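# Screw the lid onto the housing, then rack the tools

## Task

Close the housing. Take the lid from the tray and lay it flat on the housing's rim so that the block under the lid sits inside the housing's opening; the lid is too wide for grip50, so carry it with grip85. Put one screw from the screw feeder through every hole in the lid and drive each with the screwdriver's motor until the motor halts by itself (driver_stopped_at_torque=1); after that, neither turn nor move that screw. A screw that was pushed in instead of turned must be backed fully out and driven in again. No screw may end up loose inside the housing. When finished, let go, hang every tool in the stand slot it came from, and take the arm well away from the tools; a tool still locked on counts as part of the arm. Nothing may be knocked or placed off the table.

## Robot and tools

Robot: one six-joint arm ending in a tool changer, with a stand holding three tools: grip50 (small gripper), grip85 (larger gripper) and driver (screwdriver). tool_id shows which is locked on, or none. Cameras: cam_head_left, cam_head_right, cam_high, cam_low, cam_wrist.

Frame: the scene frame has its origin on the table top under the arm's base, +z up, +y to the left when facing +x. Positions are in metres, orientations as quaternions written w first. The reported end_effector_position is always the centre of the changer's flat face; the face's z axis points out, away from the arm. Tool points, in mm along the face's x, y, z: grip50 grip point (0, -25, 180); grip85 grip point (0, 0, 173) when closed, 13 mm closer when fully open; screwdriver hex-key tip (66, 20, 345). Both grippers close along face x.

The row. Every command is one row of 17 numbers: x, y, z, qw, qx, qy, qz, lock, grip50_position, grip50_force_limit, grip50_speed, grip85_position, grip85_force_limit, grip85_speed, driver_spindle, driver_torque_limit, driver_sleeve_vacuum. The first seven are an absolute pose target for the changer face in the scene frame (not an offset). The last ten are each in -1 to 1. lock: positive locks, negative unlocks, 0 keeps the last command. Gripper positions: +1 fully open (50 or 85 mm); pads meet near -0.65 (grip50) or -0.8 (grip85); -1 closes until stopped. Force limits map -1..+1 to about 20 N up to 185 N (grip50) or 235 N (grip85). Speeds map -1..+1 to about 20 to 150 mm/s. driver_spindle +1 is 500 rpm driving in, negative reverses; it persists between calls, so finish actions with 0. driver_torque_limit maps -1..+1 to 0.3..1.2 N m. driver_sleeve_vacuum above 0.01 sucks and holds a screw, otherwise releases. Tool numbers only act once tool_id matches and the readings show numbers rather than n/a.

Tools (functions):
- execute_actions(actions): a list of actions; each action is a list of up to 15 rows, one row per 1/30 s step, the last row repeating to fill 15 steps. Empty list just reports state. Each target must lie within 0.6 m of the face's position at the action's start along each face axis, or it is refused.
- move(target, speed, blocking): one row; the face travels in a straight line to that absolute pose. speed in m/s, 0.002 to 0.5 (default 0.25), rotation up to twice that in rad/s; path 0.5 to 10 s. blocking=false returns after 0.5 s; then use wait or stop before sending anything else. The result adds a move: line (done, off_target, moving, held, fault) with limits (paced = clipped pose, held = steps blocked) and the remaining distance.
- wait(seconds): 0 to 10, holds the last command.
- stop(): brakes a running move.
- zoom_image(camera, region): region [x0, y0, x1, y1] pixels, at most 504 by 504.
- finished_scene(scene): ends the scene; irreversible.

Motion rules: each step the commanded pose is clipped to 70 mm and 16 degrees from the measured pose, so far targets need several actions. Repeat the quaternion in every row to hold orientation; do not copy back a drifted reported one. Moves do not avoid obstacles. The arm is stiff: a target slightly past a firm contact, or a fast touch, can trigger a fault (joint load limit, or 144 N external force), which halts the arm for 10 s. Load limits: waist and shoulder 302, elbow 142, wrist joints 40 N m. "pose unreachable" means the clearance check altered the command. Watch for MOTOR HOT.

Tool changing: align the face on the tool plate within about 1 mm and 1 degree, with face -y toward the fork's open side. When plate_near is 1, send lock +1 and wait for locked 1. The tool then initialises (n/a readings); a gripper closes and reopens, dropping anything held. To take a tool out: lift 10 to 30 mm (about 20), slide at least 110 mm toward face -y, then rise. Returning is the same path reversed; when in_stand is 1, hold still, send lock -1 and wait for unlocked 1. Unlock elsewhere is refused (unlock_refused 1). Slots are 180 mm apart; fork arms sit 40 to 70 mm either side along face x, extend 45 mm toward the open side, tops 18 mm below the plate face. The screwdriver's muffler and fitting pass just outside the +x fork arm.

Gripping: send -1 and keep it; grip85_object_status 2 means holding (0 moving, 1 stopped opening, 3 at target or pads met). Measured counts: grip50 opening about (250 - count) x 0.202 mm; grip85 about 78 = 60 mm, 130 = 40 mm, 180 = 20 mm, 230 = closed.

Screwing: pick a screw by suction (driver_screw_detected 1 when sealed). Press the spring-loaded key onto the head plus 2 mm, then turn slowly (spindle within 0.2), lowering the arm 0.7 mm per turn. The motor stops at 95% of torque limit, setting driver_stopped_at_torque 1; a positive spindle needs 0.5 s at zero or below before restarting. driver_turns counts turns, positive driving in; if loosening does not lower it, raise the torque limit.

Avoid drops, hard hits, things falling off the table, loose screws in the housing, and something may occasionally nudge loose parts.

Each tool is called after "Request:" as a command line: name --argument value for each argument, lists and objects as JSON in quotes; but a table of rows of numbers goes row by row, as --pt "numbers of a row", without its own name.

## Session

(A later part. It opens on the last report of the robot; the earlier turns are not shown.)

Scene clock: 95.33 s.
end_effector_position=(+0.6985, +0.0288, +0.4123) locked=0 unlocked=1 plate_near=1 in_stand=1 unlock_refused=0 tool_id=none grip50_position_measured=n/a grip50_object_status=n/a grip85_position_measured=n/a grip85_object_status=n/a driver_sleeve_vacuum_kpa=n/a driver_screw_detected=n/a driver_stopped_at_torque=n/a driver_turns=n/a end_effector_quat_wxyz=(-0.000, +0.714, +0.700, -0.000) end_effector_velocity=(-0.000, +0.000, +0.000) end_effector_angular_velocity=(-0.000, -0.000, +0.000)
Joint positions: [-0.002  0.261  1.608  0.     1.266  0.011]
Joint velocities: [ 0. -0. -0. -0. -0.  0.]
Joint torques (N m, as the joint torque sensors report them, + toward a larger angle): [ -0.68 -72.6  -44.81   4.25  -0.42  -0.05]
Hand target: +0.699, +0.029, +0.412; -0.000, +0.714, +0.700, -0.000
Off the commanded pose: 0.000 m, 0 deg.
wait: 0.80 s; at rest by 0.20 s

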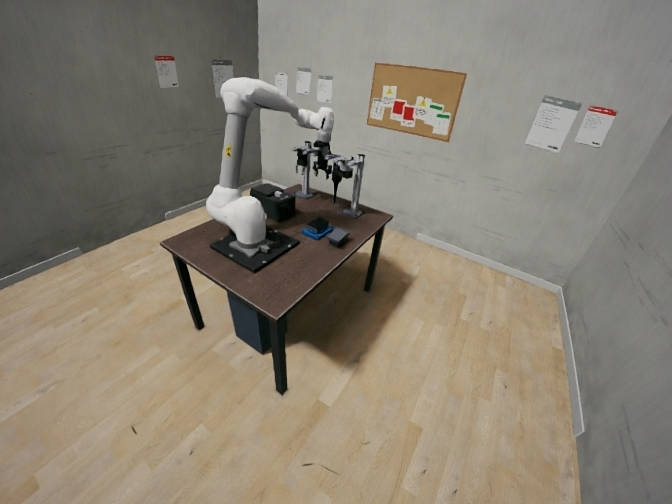

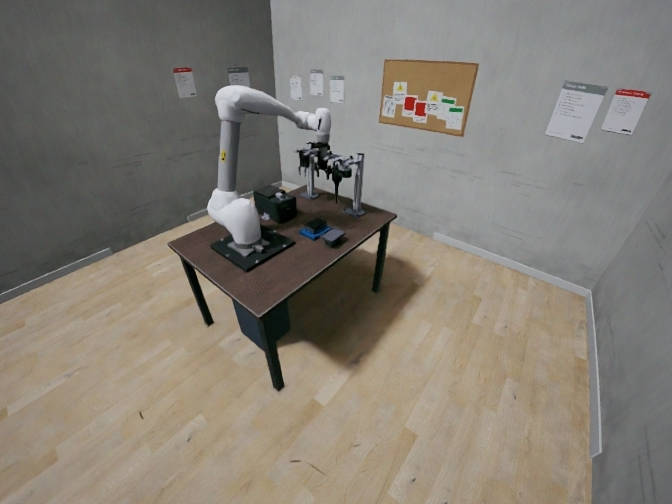

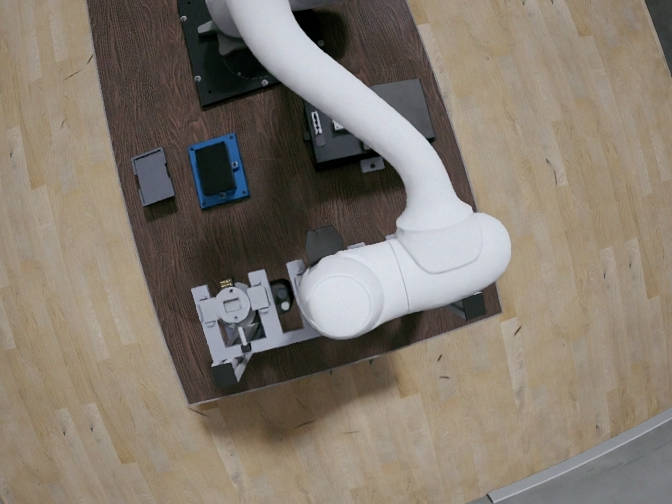

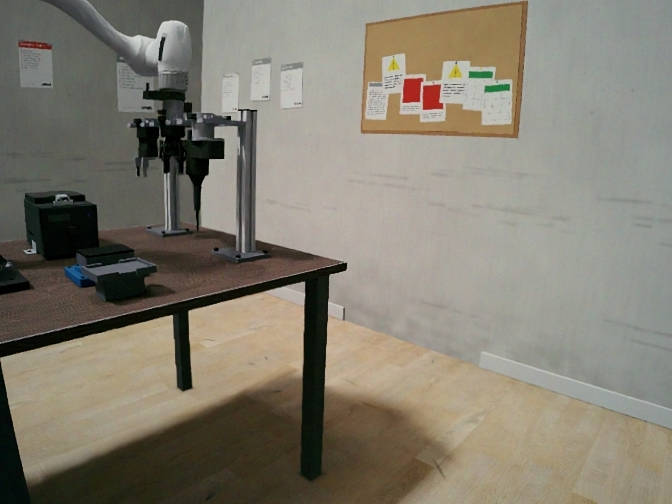

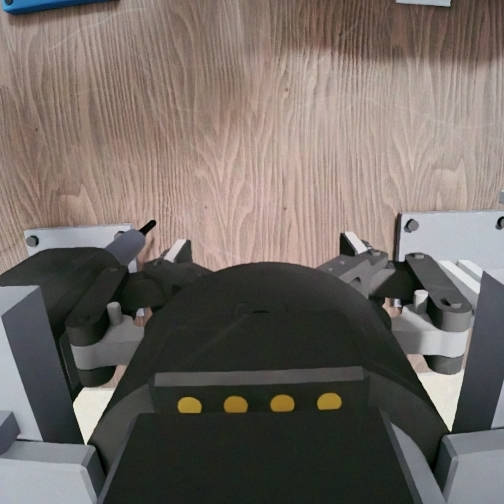

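Request:
move --target '[0.6985, 0.0288, 0.437, 0, 0.7139, 0.7003, 0, 0, 1, 0, 0, 1, -0.5, -1, 0, 0, 0]' --speed 0.08

Request:
move --target '[0.695, -0.1512, 0.437, 0, 0.7139, 0.7003, 0, 0, 1, 0, 0, 1, -0.5, -1, 0, 0, 0]' --speed 0.25

Scene clock: 96.13 s.
end_effector_position=(+0.6985, +0.0288, +0.4369) locked=0 unlocked=1 plate_near=0 in_stand=0 unlock_refused=0 tool_id=none grip50_position_measured=n/a grip50_object_status=n/a grip85_position_measured=n/a grip85_object_status=n/a driver_sleeve_vacuum_kpa=n/a driver_screw_detected=n/a driver_stopped_at_torque=n/a driver_turns=n/a end_effector_quat_wxyz=(-0.000, +0.714, +0.700, -0.000) end_effector_velocity=(-0.000, -0.000, +0.000) end_effector_angular_velocity=(-0.000, +0.001, -0.000)
Joint positions: [-0.002  0.25   1.576  0.     1.309  0.011]
Joint velocities: [-0.    -0.    -0.    -0.     0.001  0.   ]
Joint torques (N m, as the joint torque sensors report them, + toward a larger angle): [  0.53 -70.93 -45.43   4.39  -0.16   0.07]
Hand target: +0.698, +0.029, +0.437; +0.000, +0.714, +0.700, -0.000
Off the commanded pose: 0.000 m, 0 deg.
move: done

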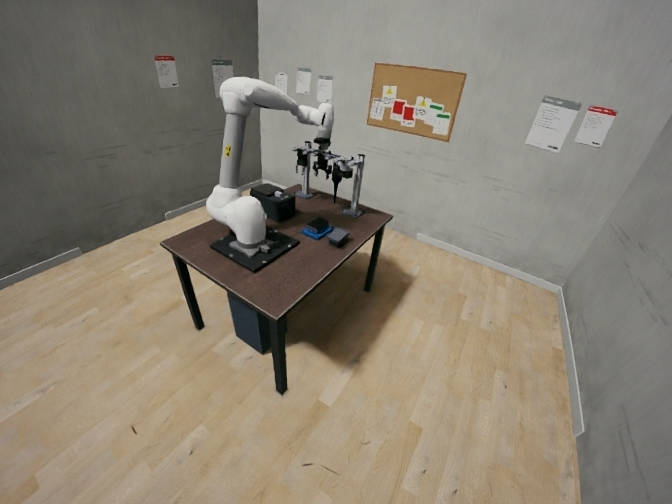

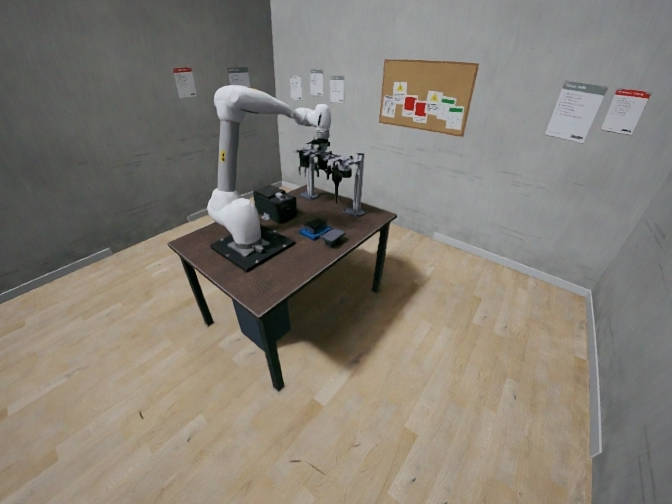

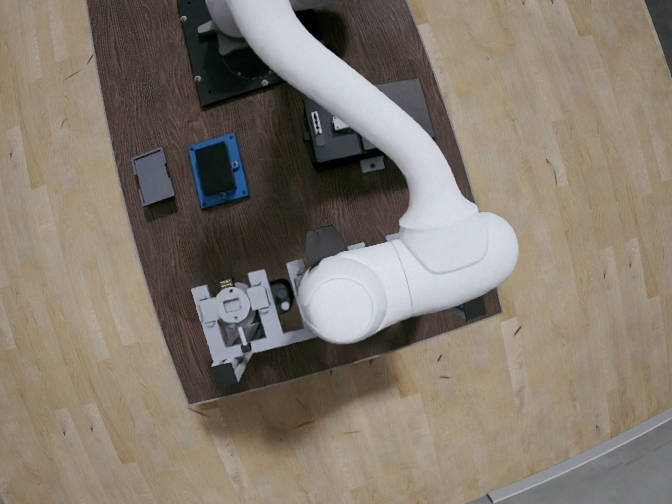

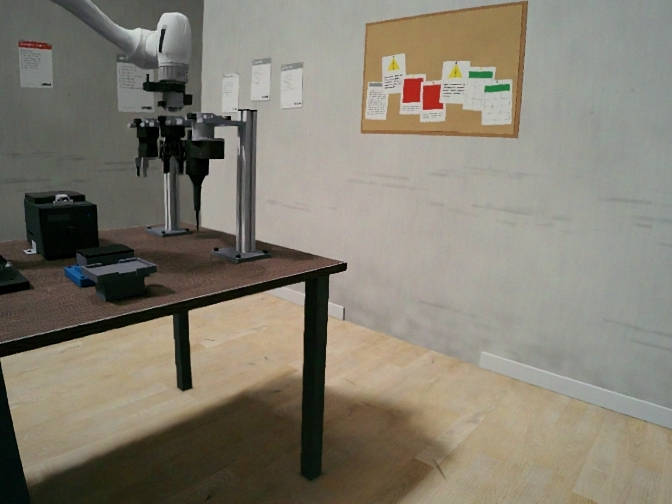

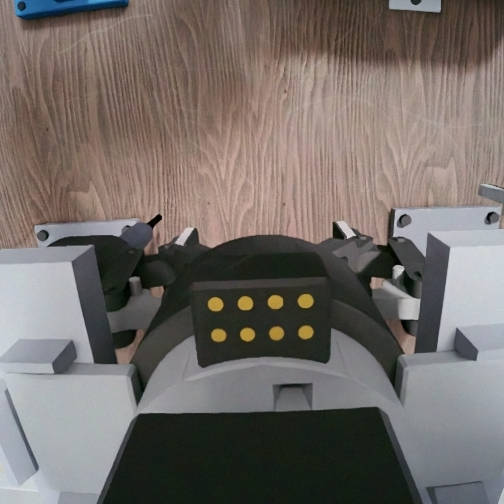

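Scene clock: 97.23 s.
end_effector_position=(+0.6951, -0.1512, +0.4371) locked=0 unlocked=1 plate_near=0 in_stand=0 unlock_refused=0 tool_id=none grip50_position_measured=n/a grip50_object_status=n/a grip85_position_measured=n/a grip85_object_status=n/a driver_sleeve_vacuum_kpa=n/a driver_screw_detected=n/a driver_stopped_at_torque=n/a driver_turns=n/a end_effector_quat_wxyz=(+0.000, +0.714, +0.700, -0.000) end_effector_velocity=(+0.000, -0.001, -0.000) end_effector_angular_velocity=(-0.000, +0.000, -0.001)
Joint positions: [-0.258  0.269  1.551  0.002  1.315 -0.246]
Joint velocities: [-0.001  0.001 -0.    -0.    -0.    -0.   ]
Joint torques (N m, as the joint torque sensors report them, + toward a larger angle): [ -2.16 -71.94 -46.21   4.29  -0.24  -0.06]
Hand target: +0.695, -0.151, +0.437; +0.000, +0.714, +0.700, -0.000
Off the commanded pose: 0.000 m, 0 deg.
move: done

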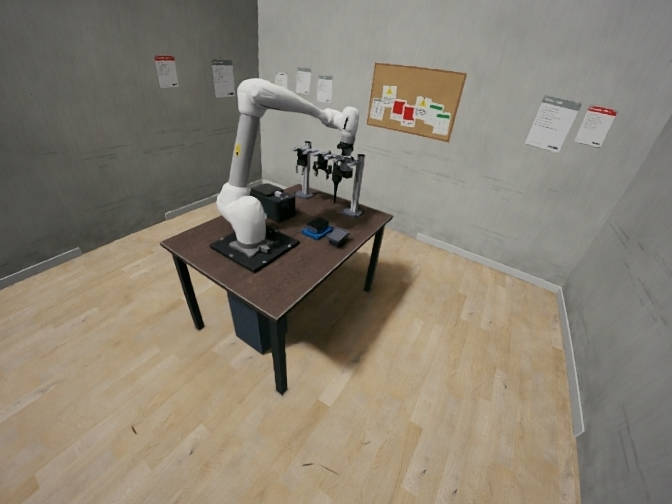

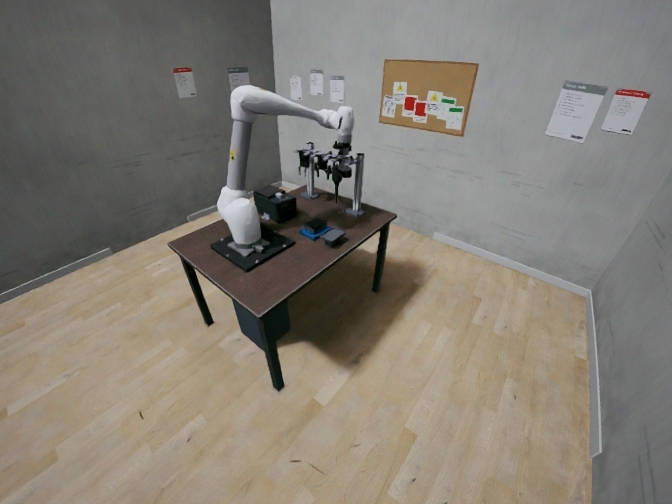

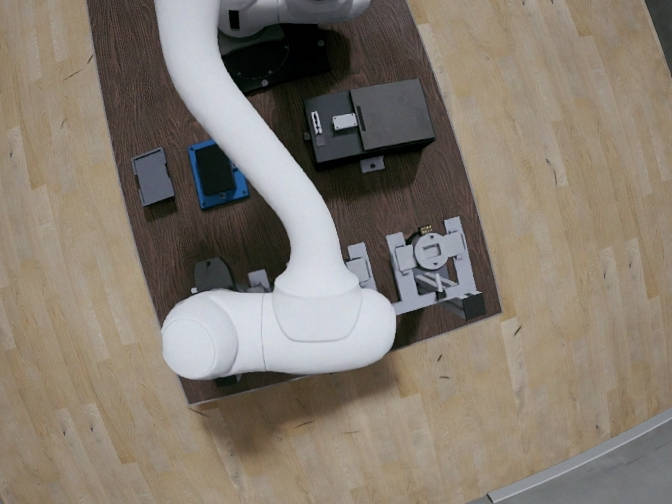

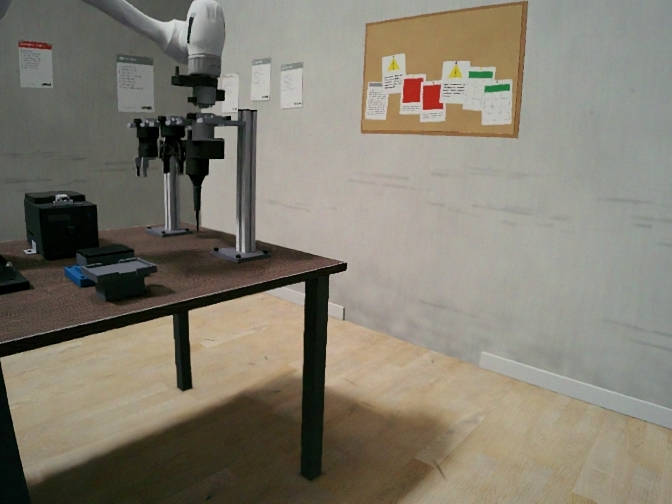

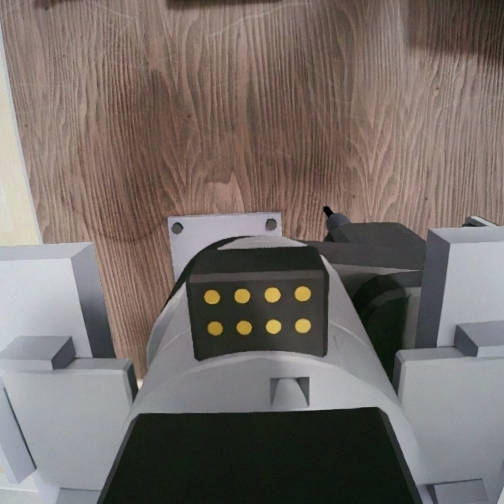

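Request:
move --target '[0.6939, -0.1518, 0.4128, 0, 0.7139, 0.7003, 0, 0, 1, 0, 0, 1, -0.5, -1, 0, 0, 0]' --speed 0.03

Scene clock: 98.43 s.
end_effector_position=(+0.6939, -0.1518, +0.4128) locked=0 unlocked=1 plate_near=1 in_stand=1 unlock_refused=0 tool_id=none grip50_position_measured=n/a grip50_object_status=n/a grip85_position_measured=n/a grip85_object_status=n/a driver_sleeve_vacuum_kpa=n/a driver_screw_detected=n/a driver_stopped_at_torque=n/a driver_turns=n/a end_effector_quat_wxyz=(+0.000, +0.714, +0.700, +0.000) end_effector_velocity=(+0.000, +0.000, -0.000) end_effector_angular_velocity=(+0.000, +0.000, +0.001)
Joint positions: [-0.26   0.279  1.584  0.002  1.273 -0.247]
Joint velocities: [ 0.     0.     0.001  0.    -0.001 -0.001]
Joint torques (N m, as the joint torque sensors report them, + toward a larger angle): [ -0.55 -73.26 -45.15   4.27  -0.57   0.03]
Hand target: +0.694, -0.152, +0.413; -0.000, +0.714, +0.700, +0.000
Off the commanded pose: 0.000 m, 0 deg.
move: done

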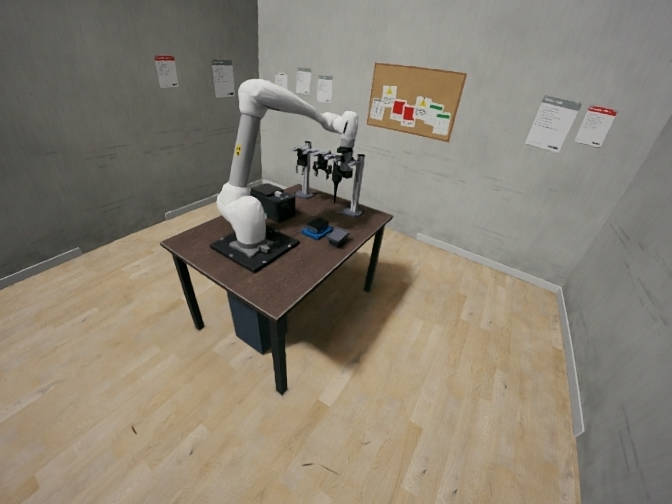

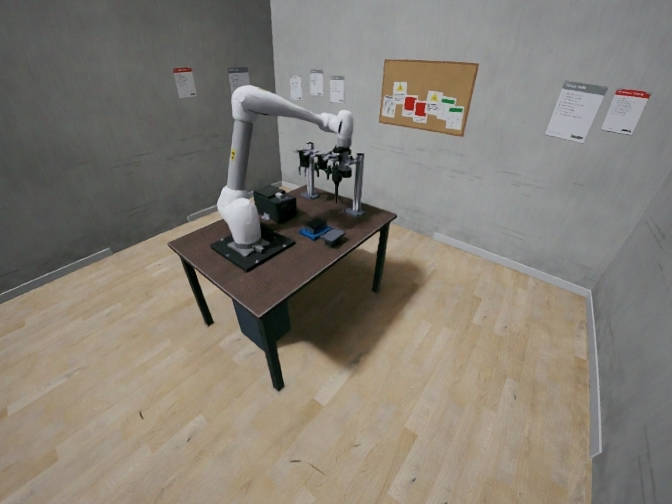

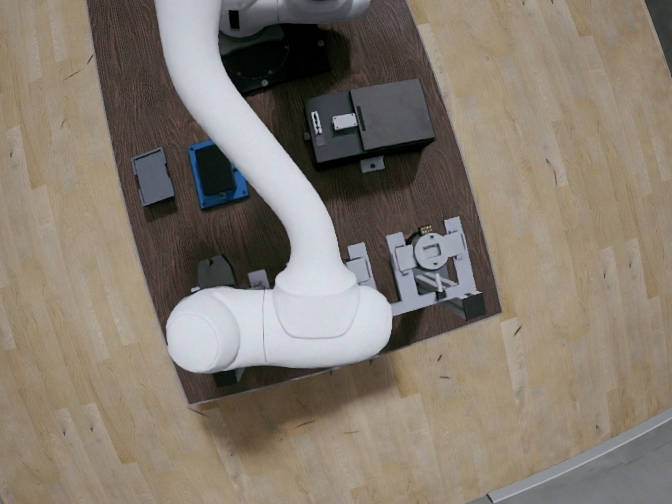

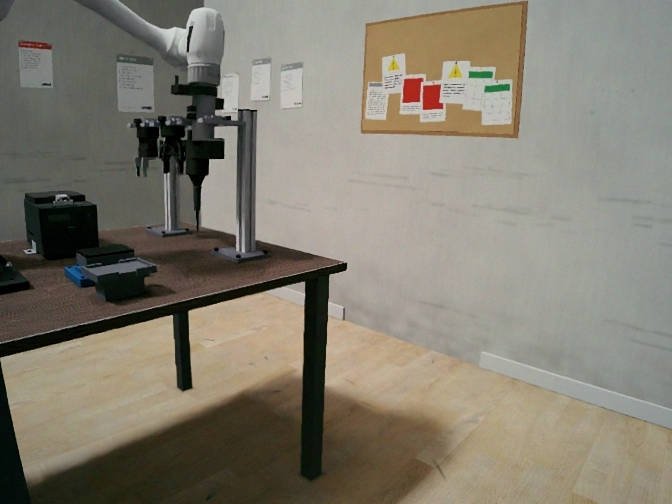

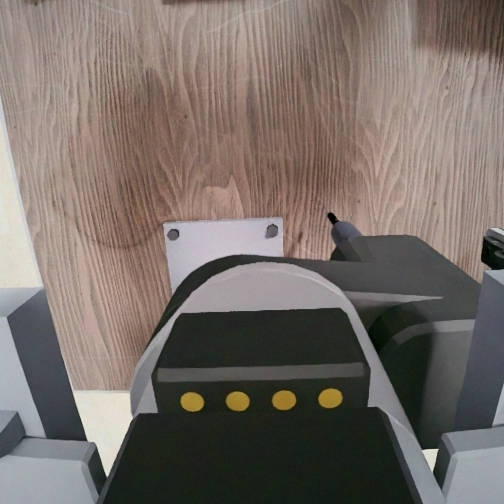

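Request:
execute_actions --actions '[[[0.6939, -0.1517, 0.4123, 0, 0.7139, 0.7003, 0, 1, 1, 0, 0, 1, -0.5, -1, 0, 0, 0]]]'

Request:
wait --seconds 0.8

Scene clock: 99.20 s.
end_effector_position=(+0.6939, -0.1518, +0.4123) locked=0 unlocked=0 plate_near=1 in_stand=1 unlock_refused=0 tool_id=none grip50_position_measured=n/a grip50_object_status=n/a grip85_position_measured=n/a grip85_object_status=n/a driver_sleeve_vacuum_kpa=n/a driver_screw_detected=n/a driver_stopped_at_torque=n/a driver_turns=n/a end_effector_quat_wxyz=(+0.000, +0.714, +0.700, +0.000) end_effector_velocity=(+0.000, +0.000, -0.000) end_effector_angular_velocity=(+0.001, -0.000, +0.001)
Joint positions: [-0.26   0.279  1.585  0.002  1.272 -0.247]
Joint velocities: [ 0.     0.     0.     0.001 -0.    -0.001]
Joint torques (N m, as the joint torque sensors report them, + toward a larger angle): [ -0.17 -71.99 -43.74   4.28  -0.43  -0.1 ]
Hand target: +0.694, -0.152, +0.412; -0.000, +0.714, +0.700, +0.000
Off the commanded pose: 0.000 m, 0 deg.
Step readings (end_effector_position):
0: (+0.6939, -0.1518, +0.4128)
1: (+0.6939, -0.1518, +0.4128)
2: (+0.6939, -0.1518, +0.4126)
4: (+0.6939, -0.1518, +0.4124)
8: (+0.6939, -0.1518, +0.4123)
15: end_effector_position above

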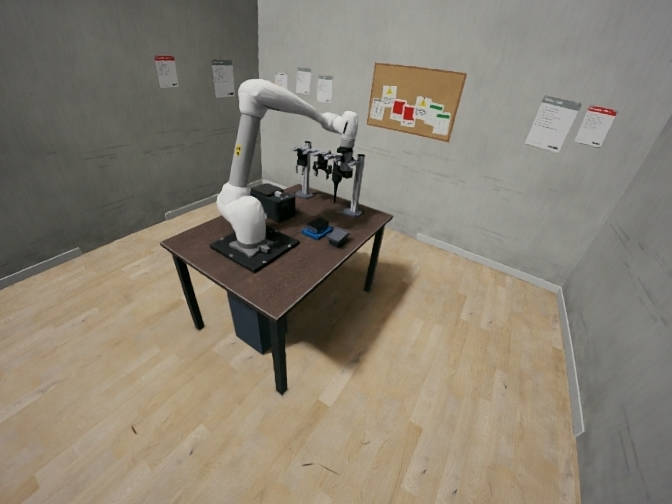

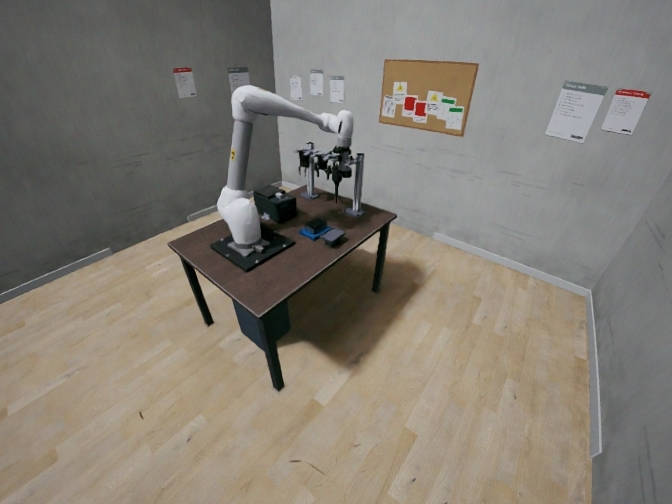

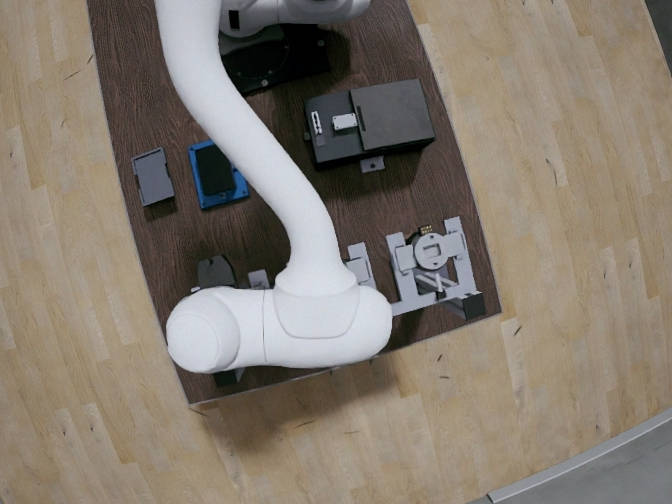

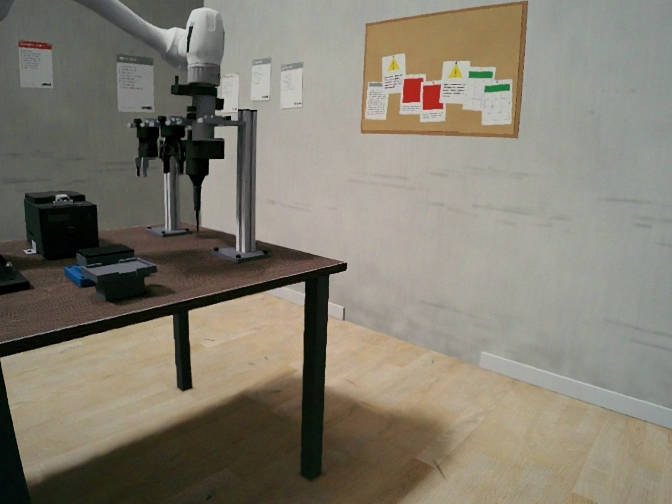

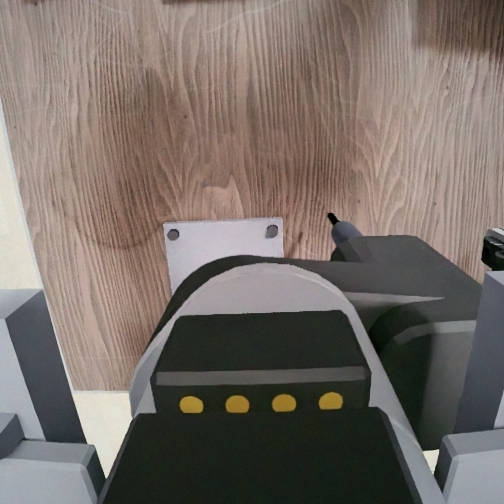

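Scene clock: 100.00 s.
end_effector_position=(+0.6939, -0.1517, +0.4122) locked=1 unlocked=0 plate_near=1 in_stand=1 unlock_refused=0 tool_id=driver grip50_position_measured=n/a grip50_object_status=n/a grip85_position_measured=n/a grip85_object_status=n/a driver_sleeve_vacuum_kpa=n/a driver_screw_detected=n/a driver_stopped_at_torque=n/a driver_turns=n/a end_effector_quat_wxyz=(-0.000, +0.714, +0.700, -0.000) end_effector_velocity=(+0.000, +0.000, -0.000) end_effector_angular_velocity=(+0.001, -0.001, -0.001)
Joint positions: [-0.259  0.279  1.585  0.002  1.272 -0.247]
Joint velocities: [-0.     0.    -0.     0.001 -0.     0.   ]
Joint torques (N m, as the joint torque sensors report them, + toward a larger angle): [ -0.12 -73.03 -46.06   6.22  -0.04  -0.17]
Hand target: +0.694, -0.152, +0.412; -0.000, +0.714, +0.700, +0.000
Off the commanded pose: 0.000 m, 0 deg.
wait: 0.80 s; at rest by 0.20 s

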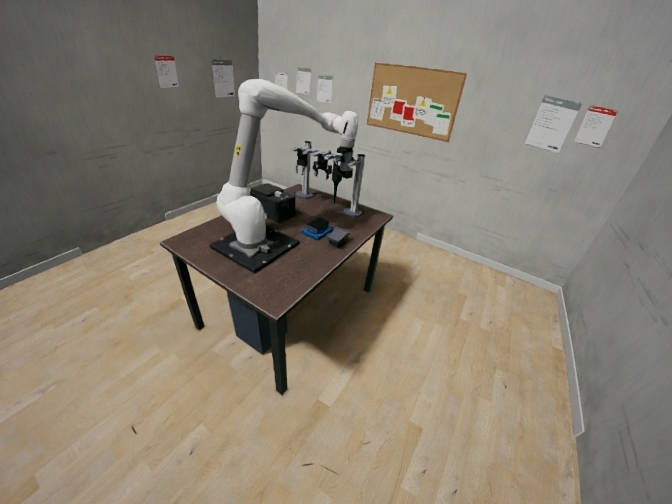

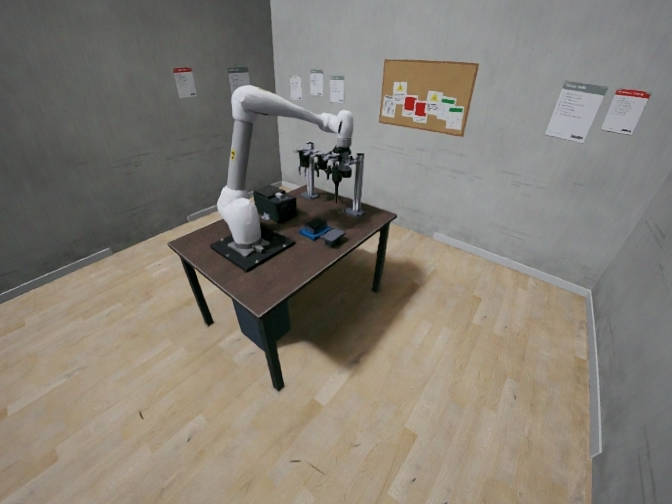

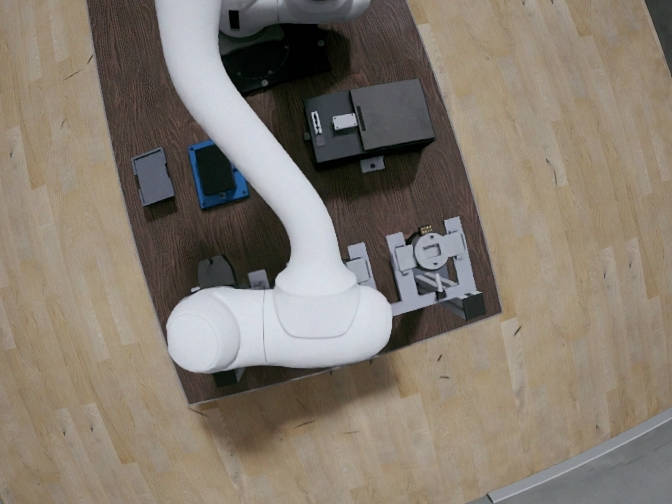

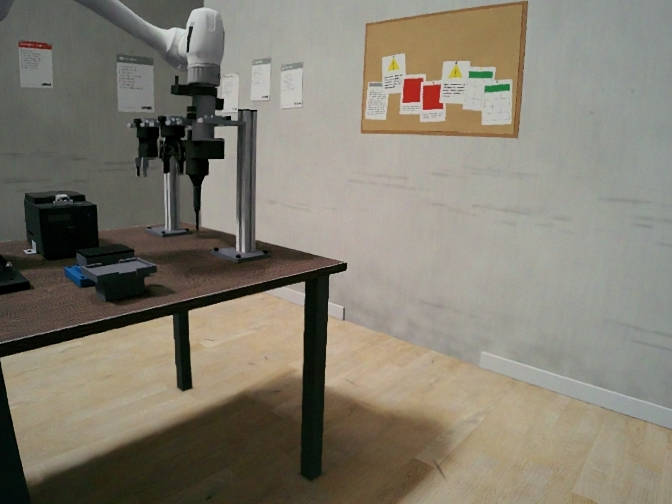

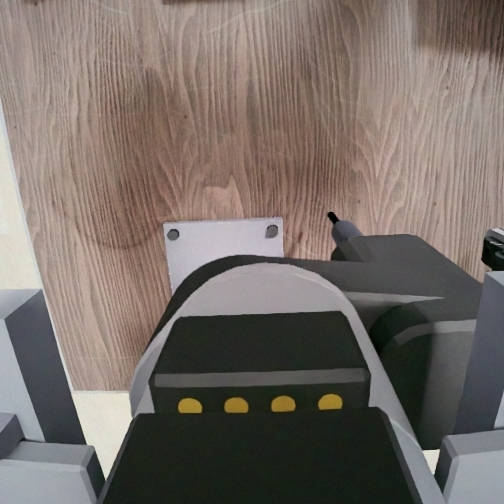

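Request:
execute_actions --actions '[]'

Scene clock: 100.67 s.
end_effector_position=(+0.6939, -0.1517, +0.4122) locked=1 unlocked=0 plate_near=1 in_stand=1 unlock_refused=0 tool_id=driver grip50_position_measured=n/a grip50_object_status=n/a grip85_position_measured=n/a grip85_object_status=n/a driver_sleeve_vacuum_kpa=0 driver_screw_detected=0 driver_stopped_at_torque=0 driver_turns=0.00 end_effector_quat_wxyz=(-0.000, +0.714, +0.700, -0.000) end_effector_velocity=(+0.000, -0.000, +0.000) end_effector_angular_velocity=(-0.000, -0.001, -0.001)
Joint positions: [-0.259  0.279  1.585  0.002  1.272 -0.247]
Joint velocities: [-0.    -0.    -0.    -0.    -0.001  0.   ]
Joint torques (N m, as the joint torque sensors report them, + toward a larger angle): [  0.62 -72.33 -44.45   6.25   0.35  -0.1 ]
Hand target: +0.694, -0.152, +0.412; -0.000, +0.714, +0.700, +0.000
Off the commanded pose: 0.000 m, 0 deg.

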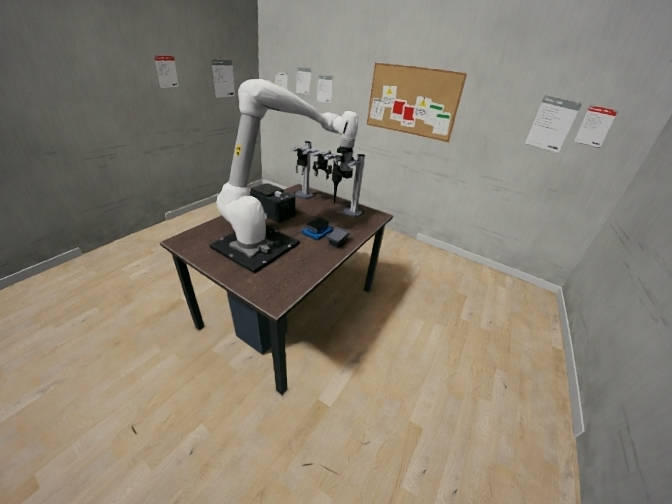

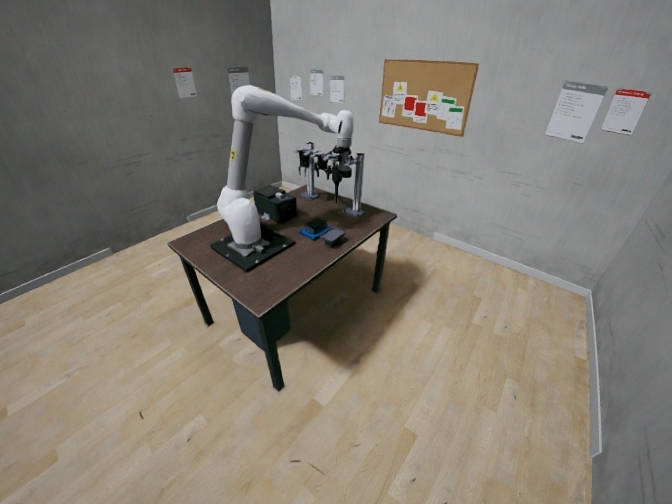

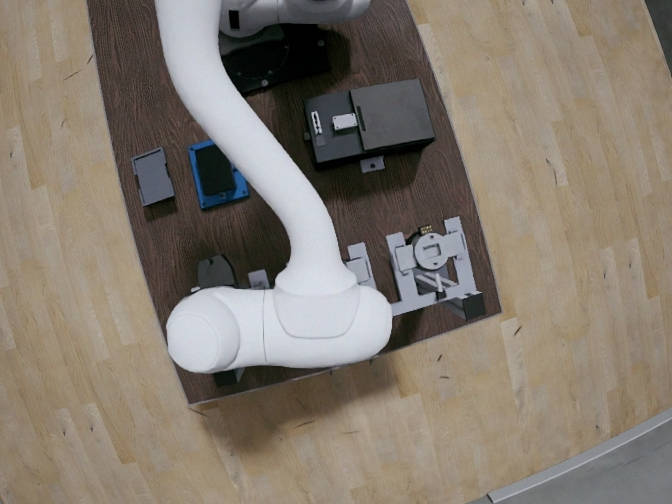

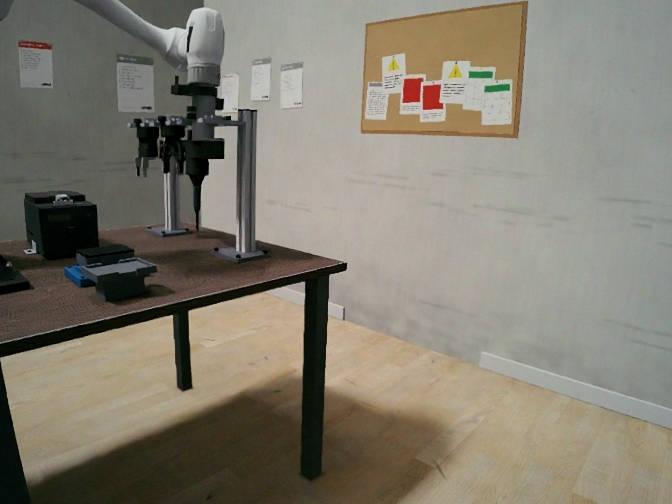

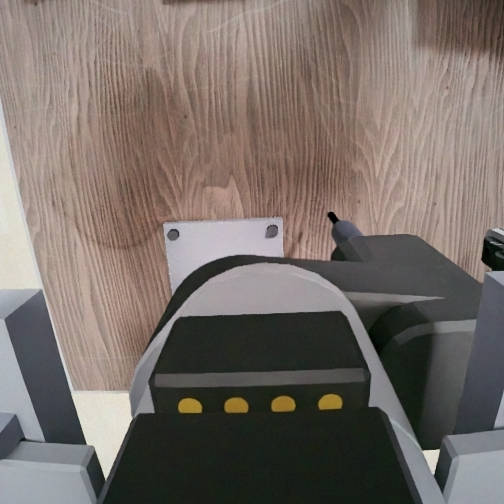

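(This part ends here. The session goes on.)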